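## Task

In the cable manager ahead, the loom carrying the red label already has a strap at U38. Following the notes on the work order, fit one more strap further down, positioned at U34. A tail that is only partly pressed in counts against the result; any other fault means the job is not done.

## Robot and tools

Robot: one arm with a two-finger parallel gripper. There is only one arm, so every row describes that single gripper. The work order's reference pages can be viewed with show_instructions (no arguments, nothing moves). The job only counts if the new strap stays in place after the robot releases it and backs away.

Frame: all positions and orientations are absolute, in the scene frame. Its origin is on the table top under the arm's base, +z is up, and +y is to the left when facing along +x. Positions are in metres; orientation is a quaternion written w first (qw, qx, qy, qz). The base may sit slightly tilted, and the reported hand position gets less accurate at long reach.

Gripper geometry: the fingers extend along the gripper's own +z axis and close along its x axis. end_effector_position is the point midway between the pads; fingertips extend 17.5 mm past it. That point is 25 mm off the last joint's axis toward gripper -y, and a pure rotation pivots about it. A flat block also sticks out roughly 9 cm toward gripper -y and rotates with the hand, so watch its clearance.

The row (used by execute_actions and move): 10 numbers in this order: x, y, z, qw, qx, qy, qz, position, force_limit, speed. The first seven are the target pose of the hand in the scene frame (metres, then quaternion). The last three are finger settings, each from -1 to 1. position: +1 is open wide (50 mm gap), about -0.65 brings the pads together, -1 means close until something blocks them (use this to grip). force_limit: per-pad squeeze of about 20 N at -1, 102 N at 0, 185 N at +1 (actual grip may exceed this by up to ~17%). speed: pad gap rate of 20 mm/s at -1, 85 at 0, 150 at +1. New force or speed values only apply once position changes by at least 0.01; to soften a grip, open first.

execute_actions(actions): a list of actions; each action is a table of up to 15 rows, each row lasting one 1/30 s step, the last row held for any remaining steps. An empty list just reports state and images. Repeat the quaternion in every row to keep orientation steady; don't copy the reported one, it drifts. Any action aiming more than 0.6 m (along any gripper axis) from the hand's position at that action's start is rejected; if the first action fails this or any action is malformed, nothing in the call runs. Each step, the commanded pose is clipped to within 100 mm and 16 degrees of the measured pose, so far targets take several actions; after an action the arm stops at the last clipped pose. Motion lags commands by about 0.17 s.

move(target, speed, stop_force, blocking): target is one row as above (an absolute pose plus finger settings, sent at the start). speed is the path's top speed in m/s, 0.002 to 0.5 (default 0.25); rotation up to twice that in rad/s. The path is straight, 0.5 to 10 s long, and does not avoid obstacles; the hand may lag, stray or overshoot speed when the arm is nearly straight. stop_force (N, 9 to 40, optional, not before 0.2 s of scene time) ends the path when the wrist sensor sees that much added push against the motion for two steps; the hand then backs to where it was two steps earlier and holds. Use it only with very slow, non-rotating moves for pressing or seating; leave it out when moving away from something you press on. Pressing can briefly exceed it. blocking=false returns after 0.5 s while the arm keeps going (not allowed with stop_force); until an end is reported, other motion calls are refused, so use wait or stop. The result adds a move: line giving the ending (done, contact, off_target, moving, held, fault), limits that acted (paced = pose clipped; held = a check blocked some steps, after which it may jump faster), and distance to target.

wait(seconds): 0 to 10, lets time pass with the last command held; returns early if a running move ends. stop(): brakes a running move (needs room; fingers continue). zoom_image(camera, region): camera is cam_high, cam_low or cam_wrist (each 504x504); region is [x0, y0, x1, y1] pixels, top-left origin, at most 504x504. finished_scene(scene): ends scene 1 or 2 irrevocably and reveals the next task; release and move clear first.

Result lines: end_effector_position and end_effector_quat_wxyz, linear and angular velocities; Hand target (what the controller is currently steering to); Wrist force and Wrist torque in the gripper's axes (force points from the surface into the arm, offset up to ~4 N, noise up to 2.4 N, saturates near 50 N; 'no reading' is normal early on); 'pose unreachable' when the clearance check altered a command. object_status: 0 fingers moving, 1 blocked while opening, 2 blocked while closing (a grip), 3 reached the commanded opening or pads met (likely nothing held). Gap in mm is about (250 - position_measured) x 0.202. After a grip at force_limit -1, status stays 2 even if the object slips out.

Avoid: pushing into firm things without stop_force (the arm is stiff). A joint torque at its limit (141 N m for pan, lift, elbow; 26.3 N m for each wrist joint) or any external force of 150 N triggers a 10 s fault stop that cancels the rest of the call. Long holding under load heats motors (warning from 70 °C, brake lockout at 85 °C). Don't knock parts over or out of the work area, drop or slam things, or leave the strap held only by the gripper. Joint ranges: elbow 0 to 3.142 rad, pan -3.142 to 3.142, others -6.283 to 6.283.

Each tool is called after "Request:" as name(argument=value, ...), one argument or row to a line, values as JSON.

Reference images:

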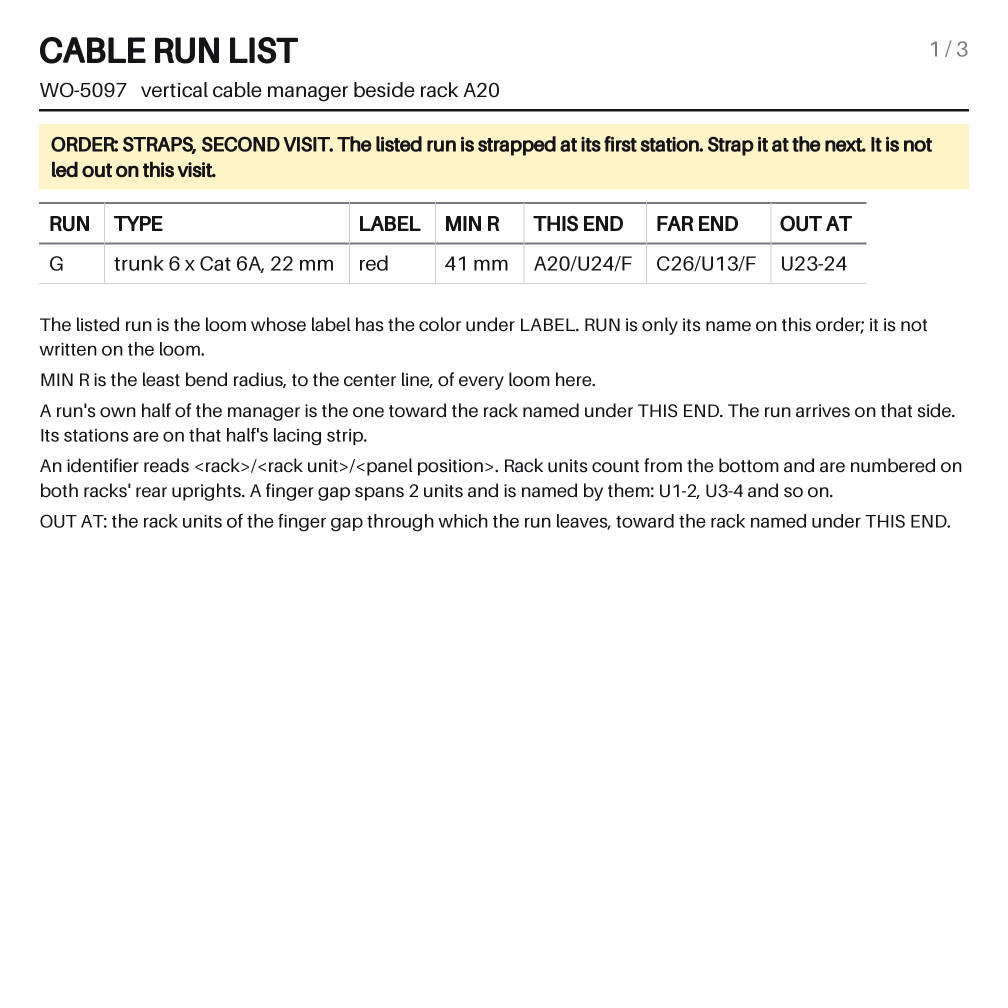

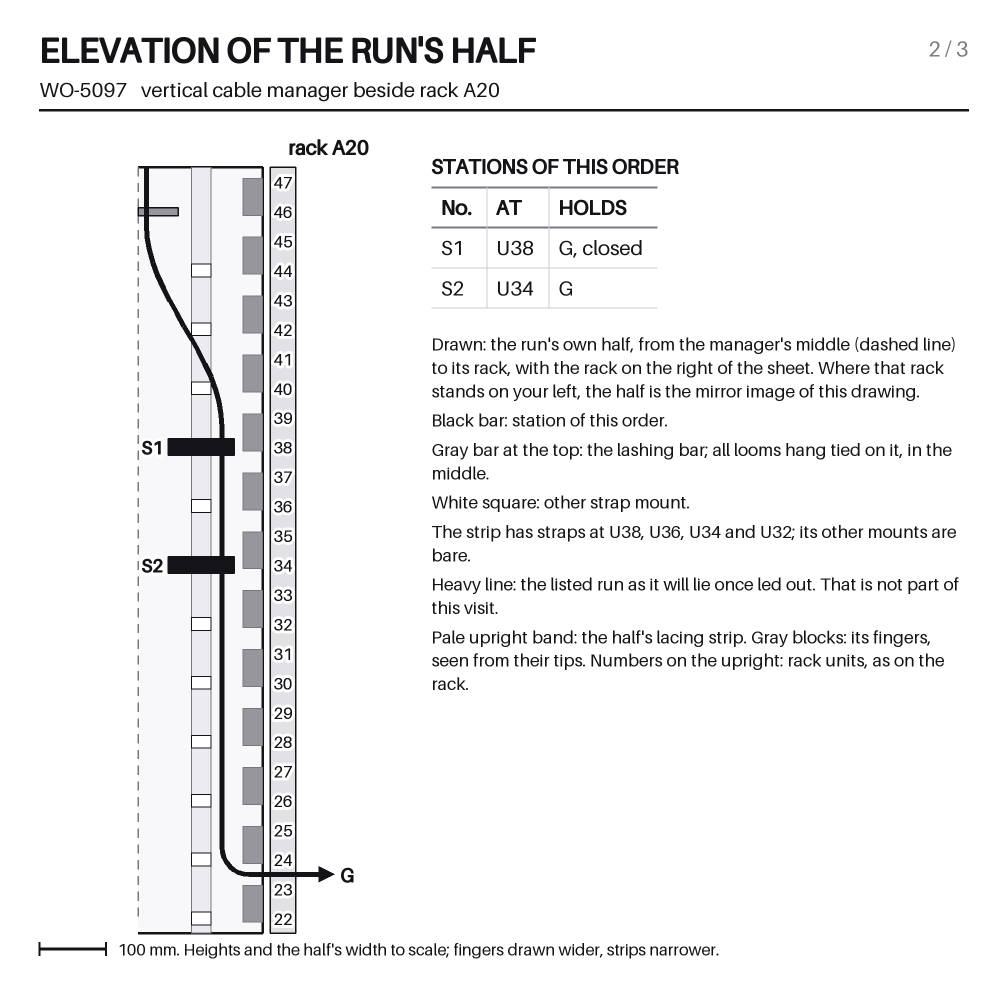

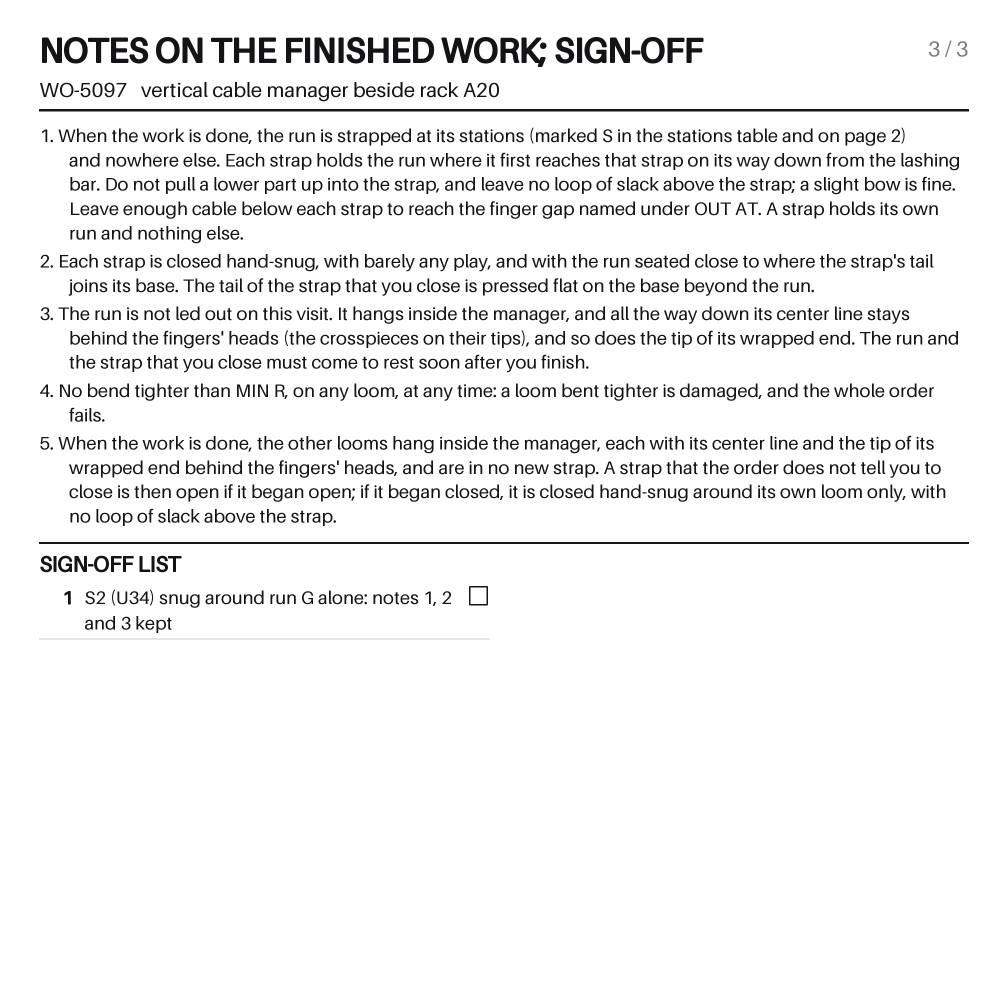

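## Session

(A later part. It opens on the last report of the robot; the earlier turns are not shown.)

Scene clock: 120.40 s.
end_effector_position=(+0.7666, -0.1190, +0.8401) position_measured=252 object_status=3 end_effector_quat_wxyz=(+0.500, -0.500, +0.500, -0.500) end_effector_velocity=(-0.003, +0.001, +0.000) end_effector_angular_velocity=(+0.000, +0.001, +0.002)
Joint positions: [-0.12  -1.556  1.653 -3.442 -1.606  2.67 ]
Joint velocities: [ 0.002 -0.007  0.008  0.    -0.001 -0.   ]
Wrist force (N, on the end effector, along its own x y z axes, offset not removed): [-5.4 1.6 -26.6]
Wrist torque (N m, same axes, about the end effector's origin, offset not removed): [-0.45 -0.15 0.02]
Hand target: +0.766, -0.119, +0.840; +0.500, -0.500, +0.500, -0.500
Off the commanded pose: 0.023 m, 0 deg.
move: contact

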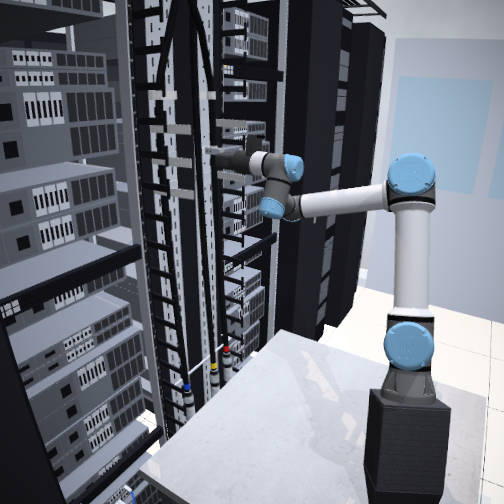

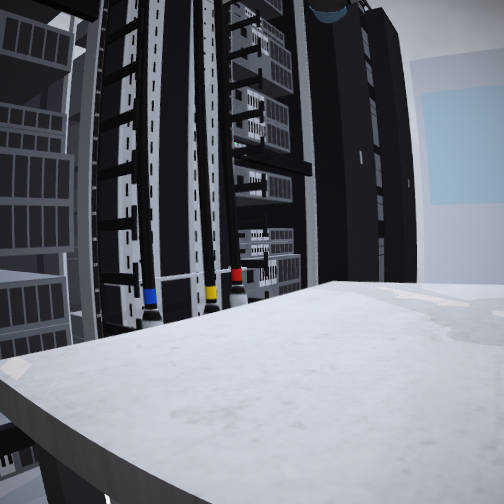

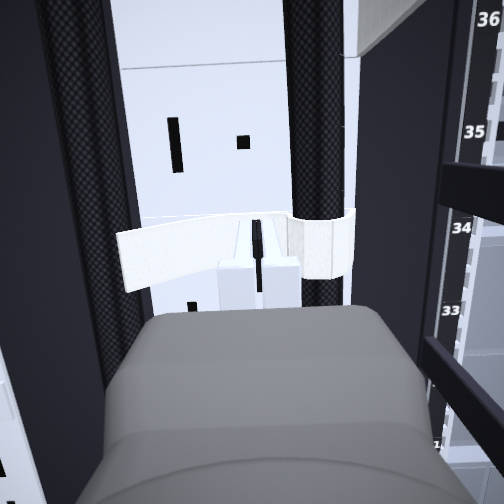

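Request:
move(
  target=[0.763,-0.105,0.84,0.5,-0.5,0.5,-0.5,-1,-0.5,0.5],
  speed=0.03,
)

Request:
move(
  target=[0.775,-0.105,0.84,0.5,-0.5,0.5,-0.5,-1,-0.5,0.5],
  speed=0.006,
  stop_force=12,
)

Request:
move(
  target=[0.763,-0.091,0.84,0.5,-0.5,0.5,-0.5,-1,-0.5,0.5],
  speed=0.03,
)

Request:
move(
  target=[0.775,-0.091,0.84,0.5,-0.5,0.5,-0.5,-1,-0.5,0.5],
  speed=0.006,
  stop_force=12,
)

Request:
move(
  target=[0.763,-0.077,0.84,0.5,-0.5,0.5,-0.5,-1,-0.5,0.5],
  speed=0.03,
)

Request:
move(
  target=[0.775,-0.077,0.84,0.5,-0.5,0.5,-0.5,-1,-0.5,0.5],
  speed=0.006,
  stop_force=12,
)

Scene clock: 127.40 s.
end_effector_position=(+0.7630, -0.1052, +0.8400) position_measured=252 object_status=3 end_effector_quat_wxyz=(+0.500, -0.500, +0.500, -0.500) end_effector_velocity=(-0.000, +0.002, -0.001) end_effector_angular_velocity=(+0.000, +0.001, +0.001)
Joint positions: [-0.087 -1.547  1.662 -3.459 -1.639  2.663]
Joint velocities: [ 0.005  0.002  0.002 -0.002 -0.005 -0.   ]
Wrist force (N, on the end effector, along its own x y z axes, offset not removed): [0.1 -1.1 -0.9]
Wrist torque (N m, same axes, about the end effector's origin, offset not removed): [-0.48 -0.17 0.16]
Hand target: +0.763, -0.105, +0.840; +0.500, -0.500, +0.500, -0.500
Off the commanded pose: 0.000 m, 0 deg.
move: done

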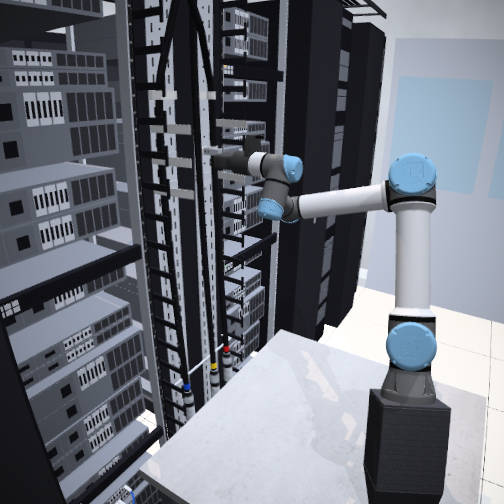

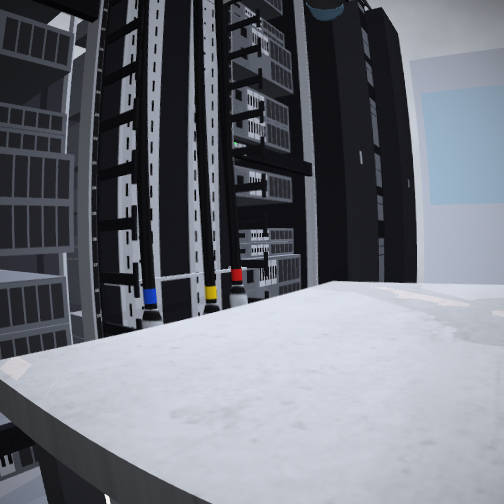

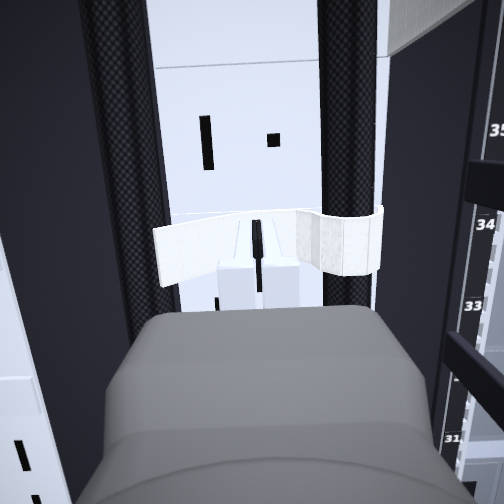

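Scene clock: 128.47 s.
end_effector_position=(+0.7672, -0.1051, +0.8401) position_measured=252 object_status=3 end_effector_quat_wxyz=(+0.500, -0.500, +0.500, -0.500) end_effector_velocity=(-0.001, +0.000, +0.000) end_effector_angular_velocity=(-0.000, +0.000, +0.002)
Joint positions: [-0.088 -1.538  1.651 -3.457 -1.638  2.663]
Joint velocities: [-0.001 -0.003  0.003  0.001  0.002  0.   ]
Wrist force (N, on the end effector, along its own x y z axes, offset not removed): [-3.2 23.4 -50.0]
Wrist torque (N m, same axes, about the end effector's origin, offset not removed): [-0.21 -0.16 -0.18]
Hand target: +0.767, -0.105, +0.840; +0.500, -0.500, +0.500, -0.500
Off the commanded pose: 0.008 m, 0 deg.
move: contact

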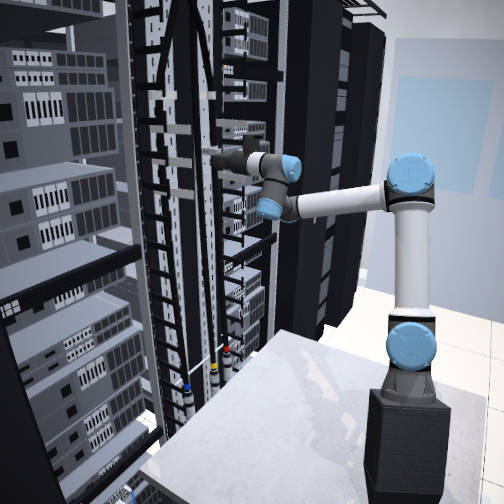

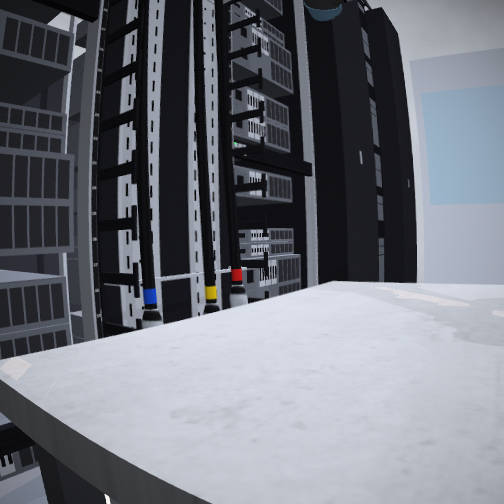

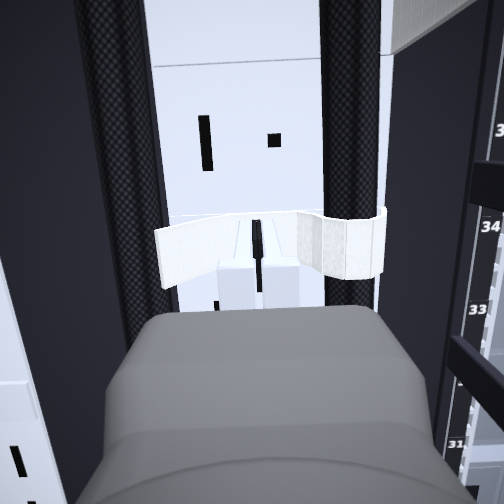

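Scene clock: 129.30 s.
end_effector_position=(+0.7631, -0.0912, +0.8400) position_measured=252 object_status=3 end_effector_quat_wxyz=(+0.500, -0.500, +0.500, -0.500) end_effector_velocity=(-0.001, +0.001, +0.000) end_effector_angular_velocity=(+0.000, -0.001, -0.002)
Joint positions: [-0.055 -1.53   1.66  -3.475 -1.67   2.657]
Joint velocities: [ 0.005  0.001  0.002 -0.004 -0.006 -0.001]
Wrist force (N, on the end effector, along its own x y z axes, offset not removed): [-0.8 -0.8 -0.4]
Wrist torque (N m, same axes, about the end effector's origin, offset not removed): [-0.34 0.12 0.06]
Hand target: +0.763, -0.091, +0.840; +0.500, -0.500, +0.500, -0.500
Off the commanded pose: 0.000 m, 0 deg.
move: done

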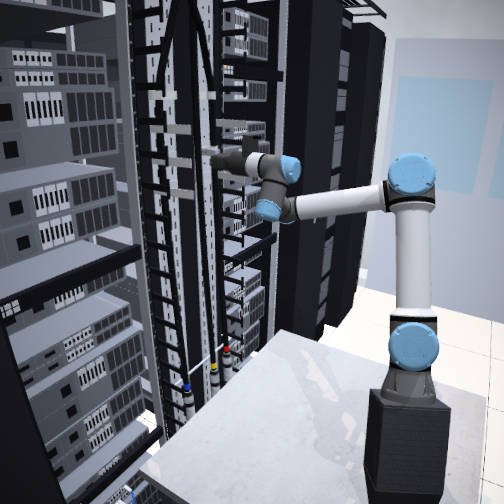

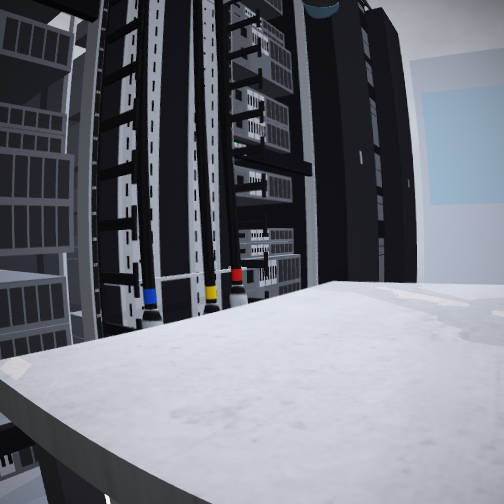

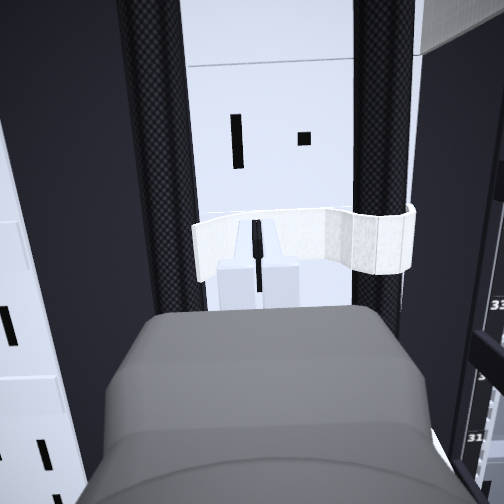

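Scene clock: 130.37 s.
end_effector_position=(+0.7672, -0.0912, +0.8401) position_measured=252 object_status=3 end_effector_quat_wxyz=(+0.500, -0.500, +0.500, -0.500) end_effector_velocity=(-0.002, -0.000, +0.000) end_effector_angular_velocity=(+0.001, -0.000, +0.000)
Joint positions: [-0.056 -1.521  1.648 -3.472 -1.669  2.657]
Joint velocities: [ 0.001 -0.004  0.004 -0.    -0.     0.001]
Wrist force (N, on the end effector, along its own x y z axes, offset not removed): [-1.4 16.6 -50.0]
Wrist torque (N m, same axes, about the end effector's origin, offset not removed): [-0.12 -0.59 -0.01]
Hand target: +0.767, -0.091, +0.840; +0.500, -0.500, +0.500, -0.500
Off the commanded pose: 0.008 m, 0 deg.
move: contact

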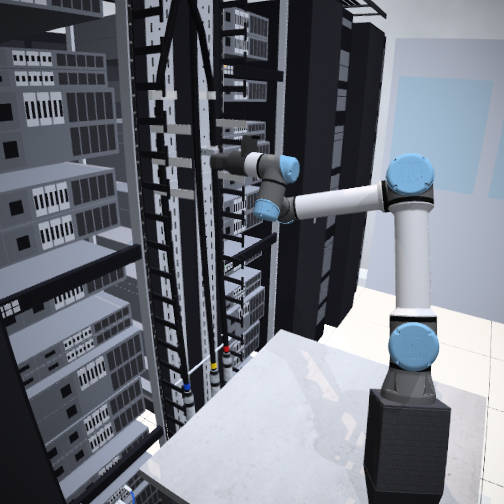

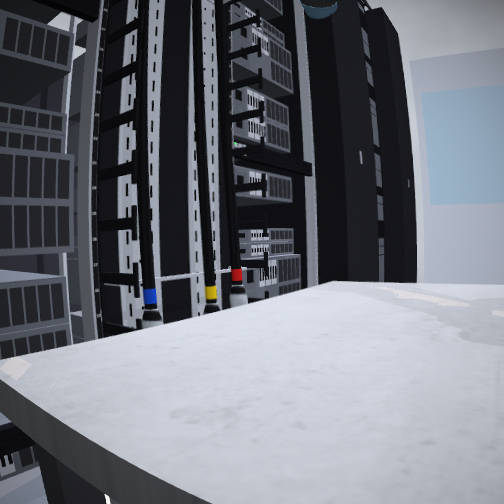

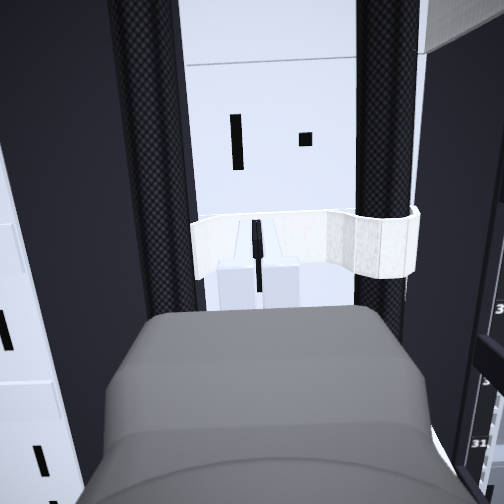

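Scene clock: 131.20 s.
end_effector_position=(+0.7631, -0.0772, +0.8400) position_measured=252 object_status=3 end_effector_quat_wxyz=(+0.500, -0.500, +0.500, -0.500) end_effector_velocity=(-0.001, +0.003, -0.001) end_effector_angular_velocity=(-0.000, +0.001, +0.001)
Joint positions: [-0.023 -1.512  1.656 -3.491 -1.701  2.65 ]
Joint velocities: [ 0.006  0.002  0.002 -0.003 -0.006 -0.001]
Wrist force (N, on the end effector, along its own x y z axes, offset not removed): [0.7 -1.0 -2.7]
Wrist torque (N m, same axes, about the end effector's origin, offset not removed): [-0.23 -0.22 0.07]
Hand target: +0.763, -0.077, +0.840; +0.500, -0.500, +0.500, -0.500
Off the commanded pose: 0.000 m, 0 deg.
move: done

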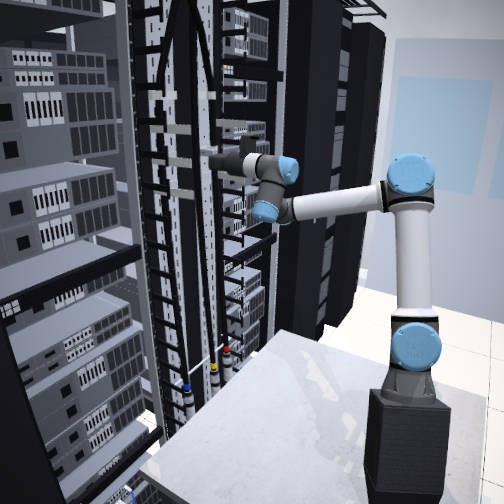

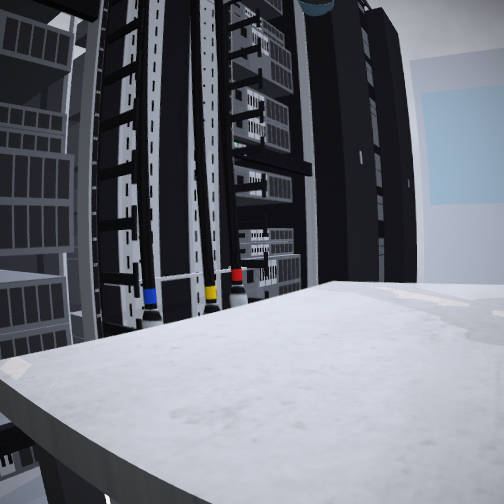

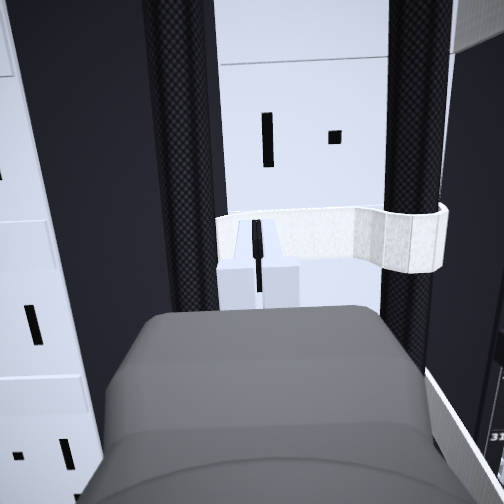

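Scene clock: 132.27 s.
end_effector_position=(+0.7672, -0.0772, +0.8402) position_measured=252 object_status=3 end_effector_quat_wxyz=(+0.500, -0.500, +0.500, -0.500) end_effector_velocity=(-0.002, -0.000, +0.000) end_effector_angular_velocity=(-0.000, -0.000, +0.000)
Joint positions: [-0.024 -1.503  1.645 -3.488 -1.7    2.65 ]
Joint velocities: [-0.    -0.004  0.005 -0.001  0.    -0.   ]
Wrist force (N, on the end effector, along its own x y z axes, offset not removed): [0.9 8.3 -50.0]
Wrist torque (N m, same axes, about the end effector's origin, offset not removed): [-0.37 -0.70 -0.03]
Hand target: +0.767, -0.077, +0.840; +0.500, -0.500, +0.500, -0.500
Off the commanded pose: 0.008 m, 0 deg.
move: contact

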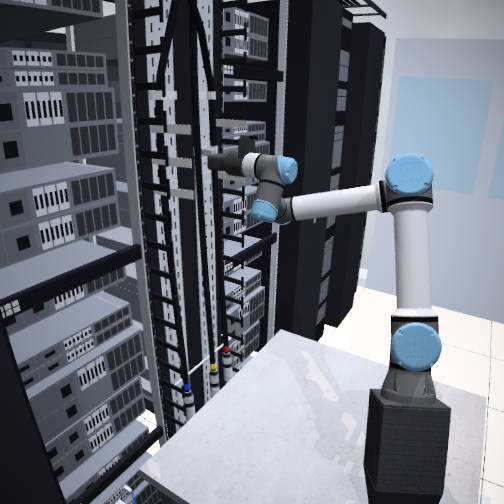

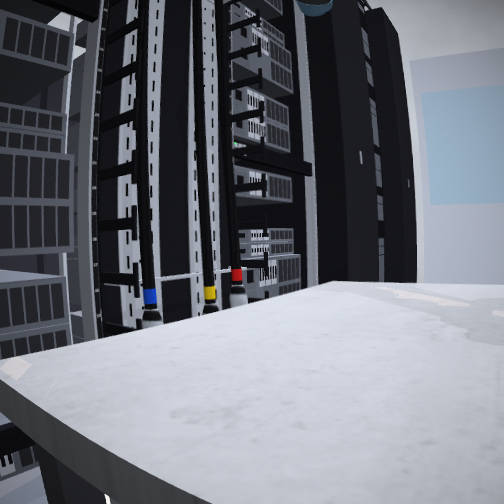

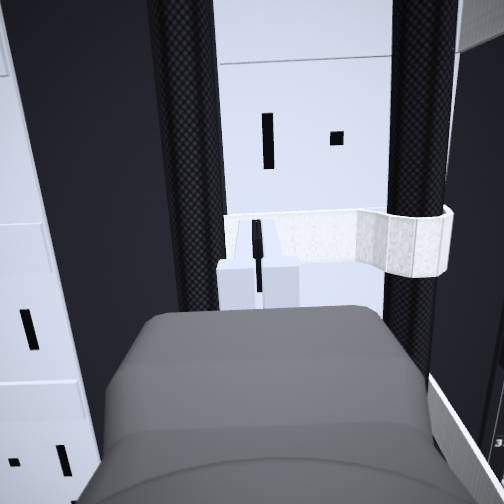

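Request:
move(
  target=[0.7645,-0.067,0.84,0.5,-0.5,0.5,-0.5,-1,-0.5,0.5],
  speed=0.02,
)

Request:
move(
  target=[0.772,-0.067,0.84,0.5,-0.5,0.5,-0.5,-1,-0.5,0.5],
  speed=0.003,
  stop_force=12,
)

Request:
move(
  target=[0.755,-0.095,0.84,0.5,-0.5,0.5,-0.5,-1,-0.5,0.5],
  speed=0.02,
)

Request:
move(
  target=[0.6,-0.1,0.88,0.5,-0.5,0.5,-0.5,-1,-0.5,0.5],
  speed=0.15,
)

Request:
zoom_image(
  camera="cam_wrist",
  region=[150, 0, 400, 250],
)

Scene clock: 137.70 s.
end_effector_position=(+0.7645, -0.0672, +0.8400) position_measured=252 object_status=3 end_effector_quat_wxyz=(+0.500, -0.500, +0.500, -0.500) end_effector_velocity=(-0.001, +0.003, -0.000) end_effector_angular_velocity=(-0.000, +0.000, +0.001)
Joint positions: [-0.002 -1.495  1.649 -3.5   -1.722  2.646]
Joint velocities: [ 0.006  0.002  0.002 -0.003 -0.005 -0.002]
Wrist force (N, on the end effector, along its own x y z axes, offset not removed): [2.5 -0.9 -1.6]
Wrist torque (N m, same axes, about the end effector's origin, offset not removed): [-0.24 -0.52 0.04]
Hand target: +0.764, -0.067, +0.840; +0.500, -0.500, +0.500, -0.500
Off the commanded pose: 0.000 m, 0 deg.
move: done

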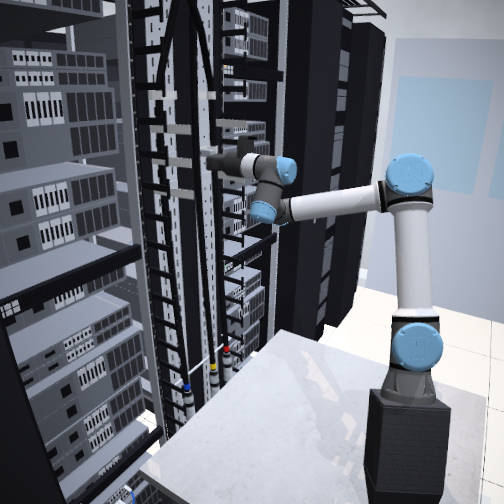

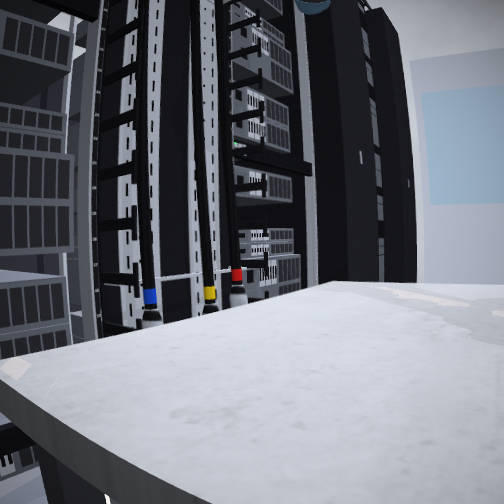

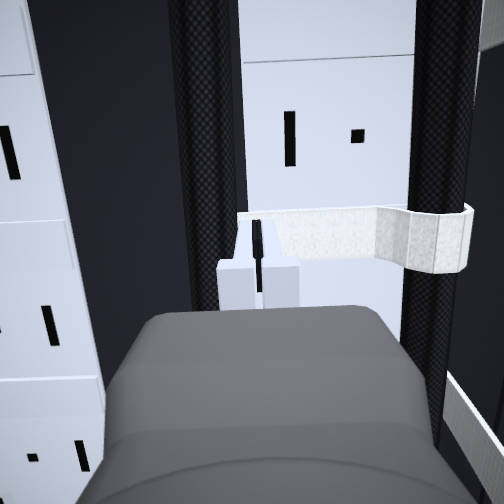

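Scene clock: 138.90 s.
end_effector_position=(+0.7671, -0.0672, +0.8401) position_measured=252 object_status=3 end_effector_quat_wxyz=(+0.500, -0.500, +0.500, -0.500) end_effector_velocity=(-0.001, +0.000, -0.001) end_effector_angular_velocity=(-0.000, +0.001, +0.001)
Joint positions: [-0.003 -1.49   1.642 -3.499 -1.722  2.646]
Joint velocities: [-0.    -0.002  0.003  0.     0.001  0.   ]
Wrist force (N, on the end effector, along its own x y z axes, offset not removed): [-5.1 15.7 -40.1]
Wrist torque (N m, same axes, about the end effector's origin, offset not removed): [-0.22 0.67 0.25]
Hand target: +0.767, -0.067, +0.840; +0.500, -0.500, +0.500, -0.500
Off the commanded pose: 0.005 m, 0 deg.
move: contact

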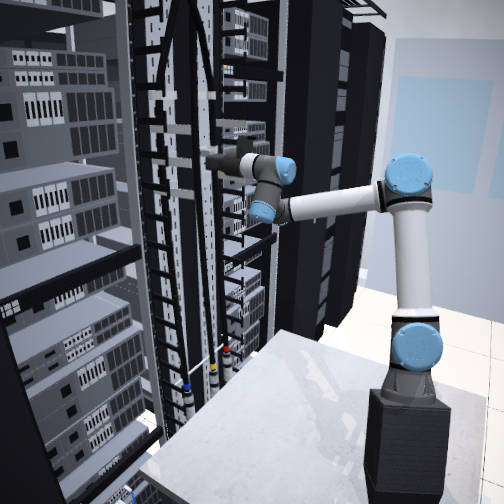

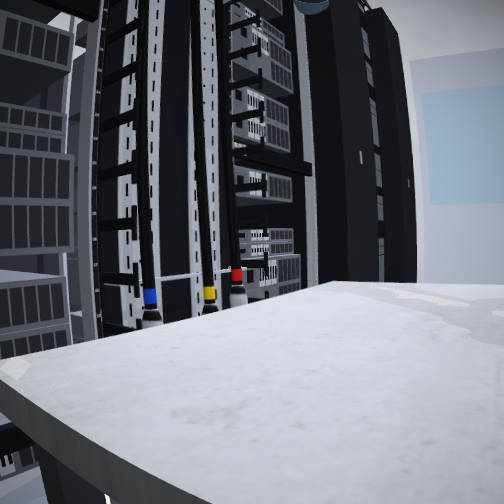

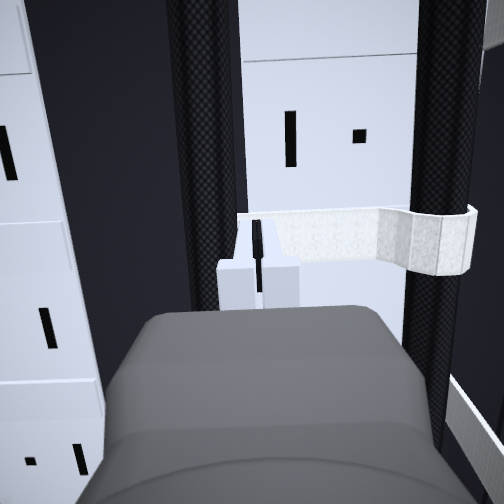

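Scene clock: 140.70 s.
end_effector_position=(+0.7551, -0.0948, +0.8400) position_measured=252 object_status=3 end_effector_quat_wxyz=(+0.500, -0.500, +0.500, -0.500) end_effector_velocity=(-0.001, -0.003, +0.001) end_effector_angular_velocity=(+0.001, -0.002, -0.001)
Joint positions: [-0.061 -1.552  1.682 -3.476 -1.664  2.658]
Joint velocities: [-0.005 -0.005  0.002  0.001  0.005  0.002]
Wrist force (N, on the end effector, along its own x y z axes, offset not removed): [0.2 2.0 0.3]
Wrist torque (N m, same axes, about the end effector's origin, offset not removed): [0.41 -0.16 0.01]
Hand target: +0.755, -0.095, +0.840; +0.500, -0.500, +0.500, -0.500
Off the commanded pose: 0.000 m, 0 deg.
move: done

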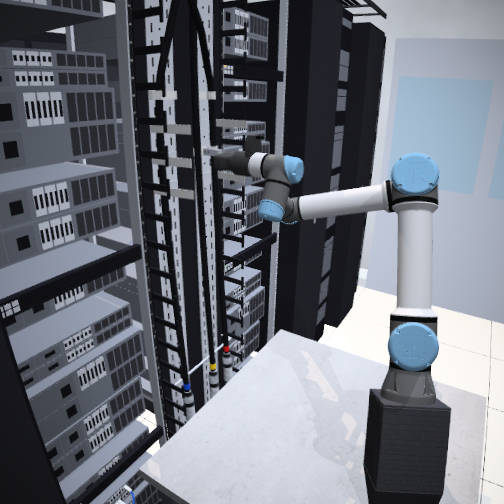

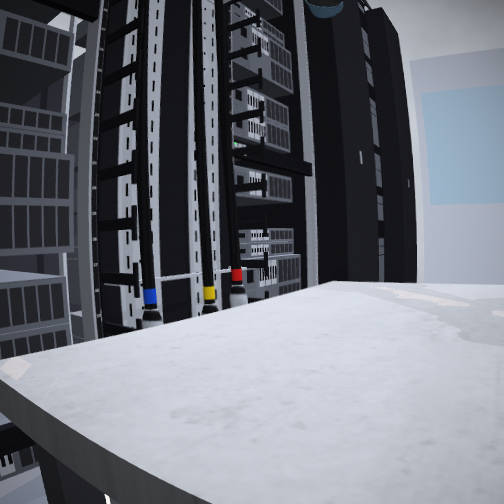

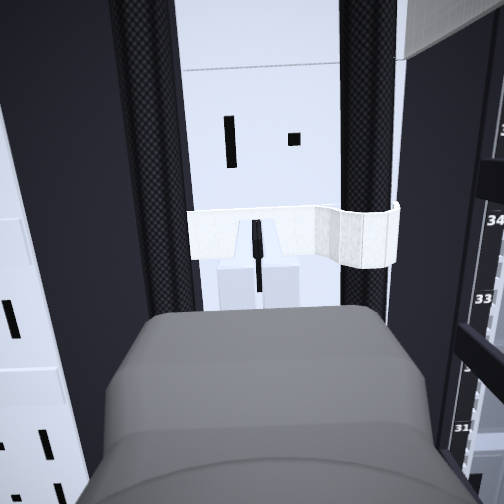

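Scene clock: 142.33 s.
end_effector_position=(+0.6002, -0.1001, +0.8800) position_measured=252 object_status=3 end_effector_quat_wxyz=(+0.500, -0.500, +0.500, -0.500) end_effector_velocity=(-0.002, -0.001, +0.000) end_effector_angular_velocity=(-0.000, +0.001, -0.001)
Joint positions: [ 0.063 -1.89   1.95  -3.409 -1.785  2.632]
Joint velocities: [ 0.002 -0.005  0.003  0.002 -0.003 -0.   ]
Wrist force (N, on the end effector, along its own x y z axes, offset not removed): [2.2 -1.0 -0.4]
Wrist torque (N m, same axes, about the end effector's origin, offset not removed): [-0.27 -0.36 -0.10]
Hand target: +0.600, -0.100, +0.880; +0.500, -0.500, +0.500, -0.500
Off the commanded pose: 0.000 m, 0 deg.
move: done

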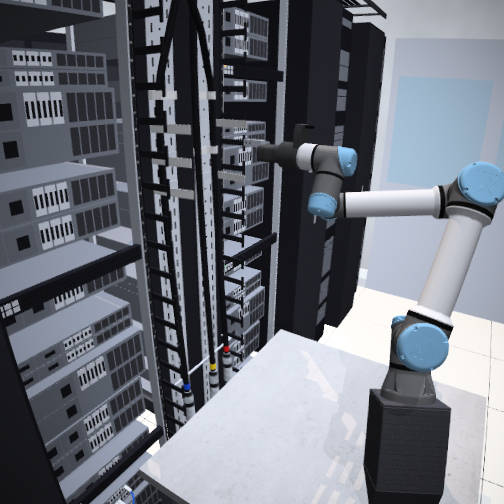

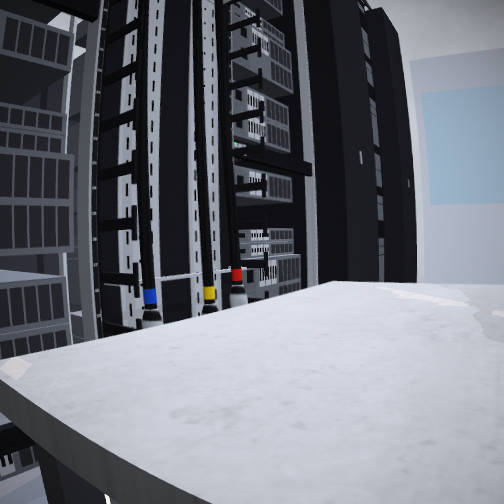

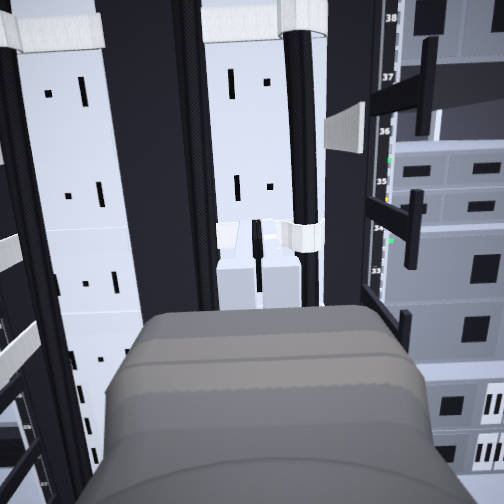

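Region (150, 0, 400, 250) of cam_wrist's 504x504 image, scaled by 2.016, with more detail than that image has.

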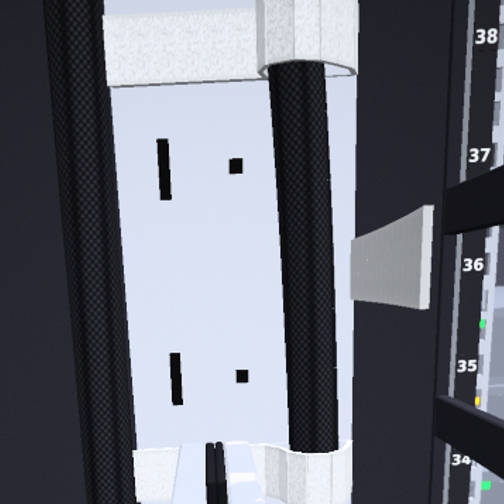

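Request:
move(
  target=[0.74,-0.122,0.84,0.5,-0.5,0.5,-0.5,-1,-0.5,0.5],
  speed=0.15,
)

Request:
move(
  target=[0.772,-0.122,0.84,0.5,-0.5,0.5,-0.5,-1,-0.5,0.5],
  speed=0.006,
  stop_force=20,
)

Request:
move(
  target=[0.6,-0.1,0.80,0.5,-0.5,0.5,-0.5,-1,-0.5,0.5],
  speed=0.15,
)

Request:
zoom_image(
  camera="cam_wrist",
  region=[150, 50, 400, 250],
)

Scene clock: 148.60 s.
end_effector_position=(+0.7398, -0.1219, +0.8399) position_measured=252 object_status=3 end_effector_quat_wxyz=(+0.500, -0.500, +0.500, -0.500) end_effector_velocity=(+0.002, +0.001, -0.000) end_effector_angular_velocity=(+0.000, +0.001, +0.002)
Joint positions: [-0.125 -1.619  1.726 -3.451 -1.602  2.671]
Joint velocities: [ 0.     0.005 -0.005  0.002  0.001  0.   ]
Wrist force (N, on the end effector, along its own x y z axes, offset not removed): [1.7 -3.6 1.9]
Wrist torque (N m, same axes, about the end effector's origin, offset not removed): [-0.69 -0.43 0.01]
Hand target: +0.740, -0.122, +0.840; +0.500, -0.500, +0.500, -0.500
Off the commanded pose: 0.000 m, 0 deg.
move: done

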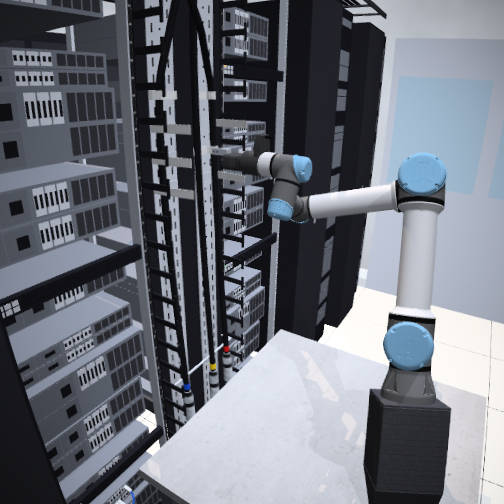

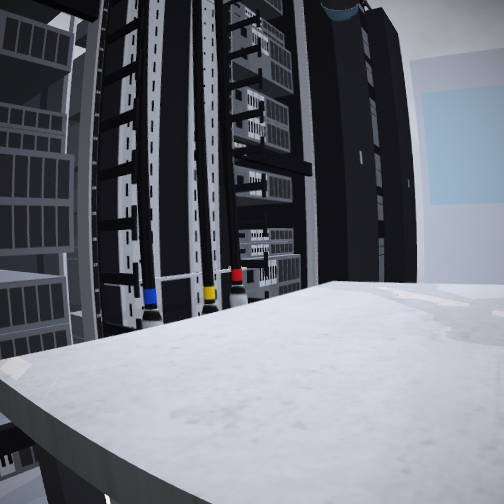

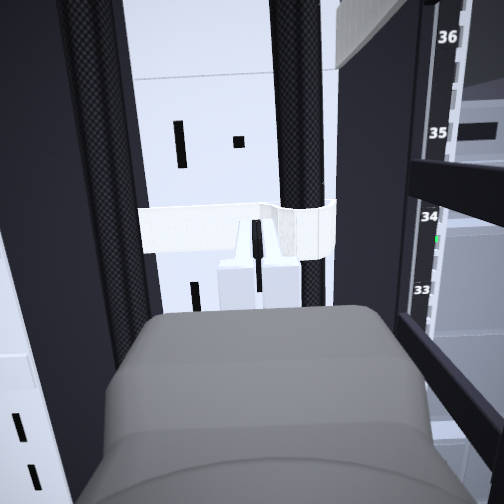

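Scene clock: 153.33 s.
end_effector_position=(+0.7660, -0.1220, +0.8401) position_measured=252 object_status=3 end_effector_quat_wxyz=(+0.500, -0.500, +0.500, -0.500) end_effector_velocity=(-0.001, +0.000, -0.002) end_effector_angular_velocity=(+0.000, +0.004, +0.001)
Joint positions: [-0.127 -1.561  1.655 -3.439 -1.6    2.671]
Joint velocities: [-0.001 -0.004  0.007  0.001  0.     0.   ]
Wrist force (N, on the end effector, along its own x y z axes, offset not removed): [-4.2 6.0 -31.8]
Wrist torque (N m, same axes, about the end effector's origin, offset not removed): [0.16 -0.33 -0.01]
Hand target: +0.766, -0.122, +0.840; +0.500, -0.500, +0.500, -0.500
Off the commanded pose: 0.006 m, 0 deg.
move: contact

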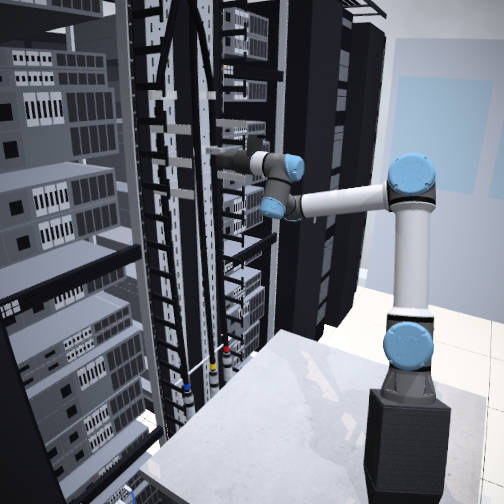

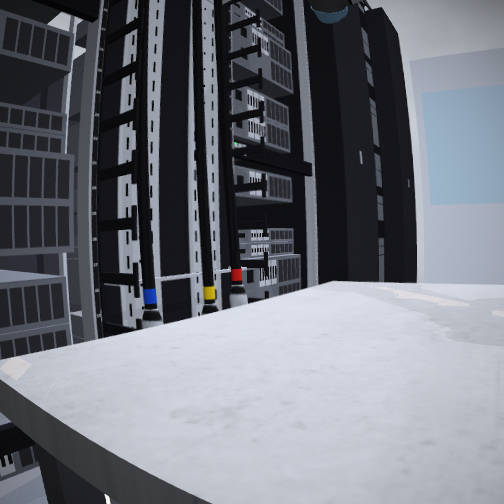

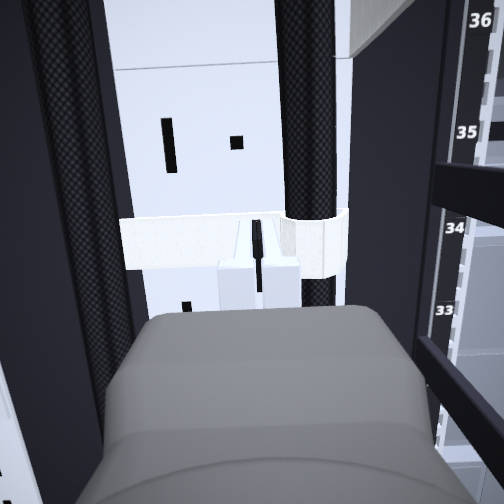

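Scene clock: 155.07 s.
end_effector_position=(+0.6002, -0.1001, +0.8001) position_measured=252 object_status=3 end_effector_quat_wxyz=(+0.500, -0.500, +0.500, -0.500) end_effector_velocity=(-0.002, +0.001, -0.001) end_effector_angular_velocity=(-0.000, +0.001, +0.001)
Joint positions: [-0.099 -1.896  2.134 -3.583 -1.627  2.666]
Joint velocities: [ 0.    -0.004  0.006 -0.001  0.    -0.   ]
Wrist force (N, on the end effector, along its own x y z axes, offset not removed): [-0.1 -2.8 -1.2]
Wrist torque (N m, same axes, about the end effector's origin, offset not removed): [-0.64 -0.14 0.09]
Hand target: +0.600, -0.100, +0.800; +0.500, -0.500, +0.500, -0.500
Off the commanded pose: 0.000 m, 0 deg.
move: done

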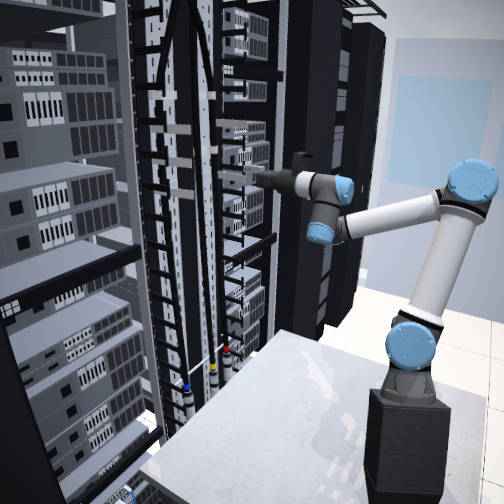

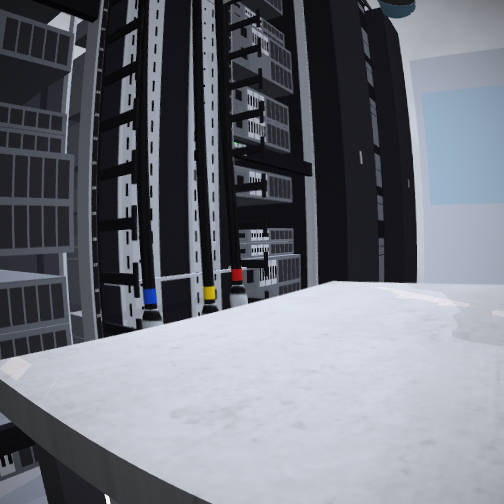

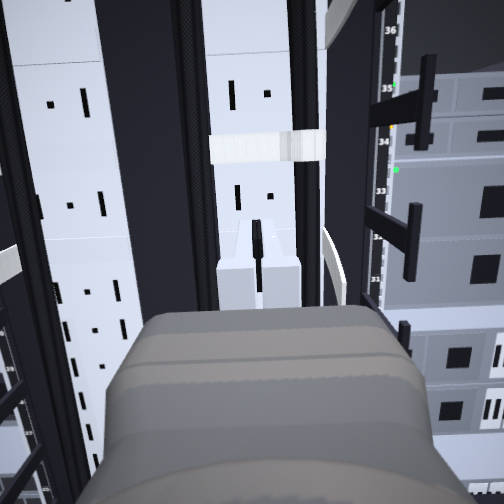

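Region (150, 50, 400, 250) of cam_wrist's 504x504 image, scaled by 2.016, with more detail than that image has; it fills the top 403 rows of this view, and the rest is white.

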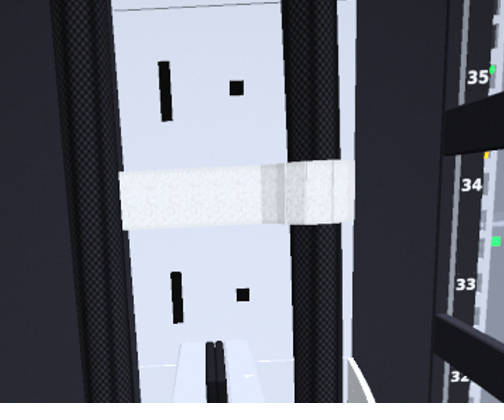

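Taut. Finish.

Request:
finished_scene(
  scene=1,
)

The scene is finished: the task was done.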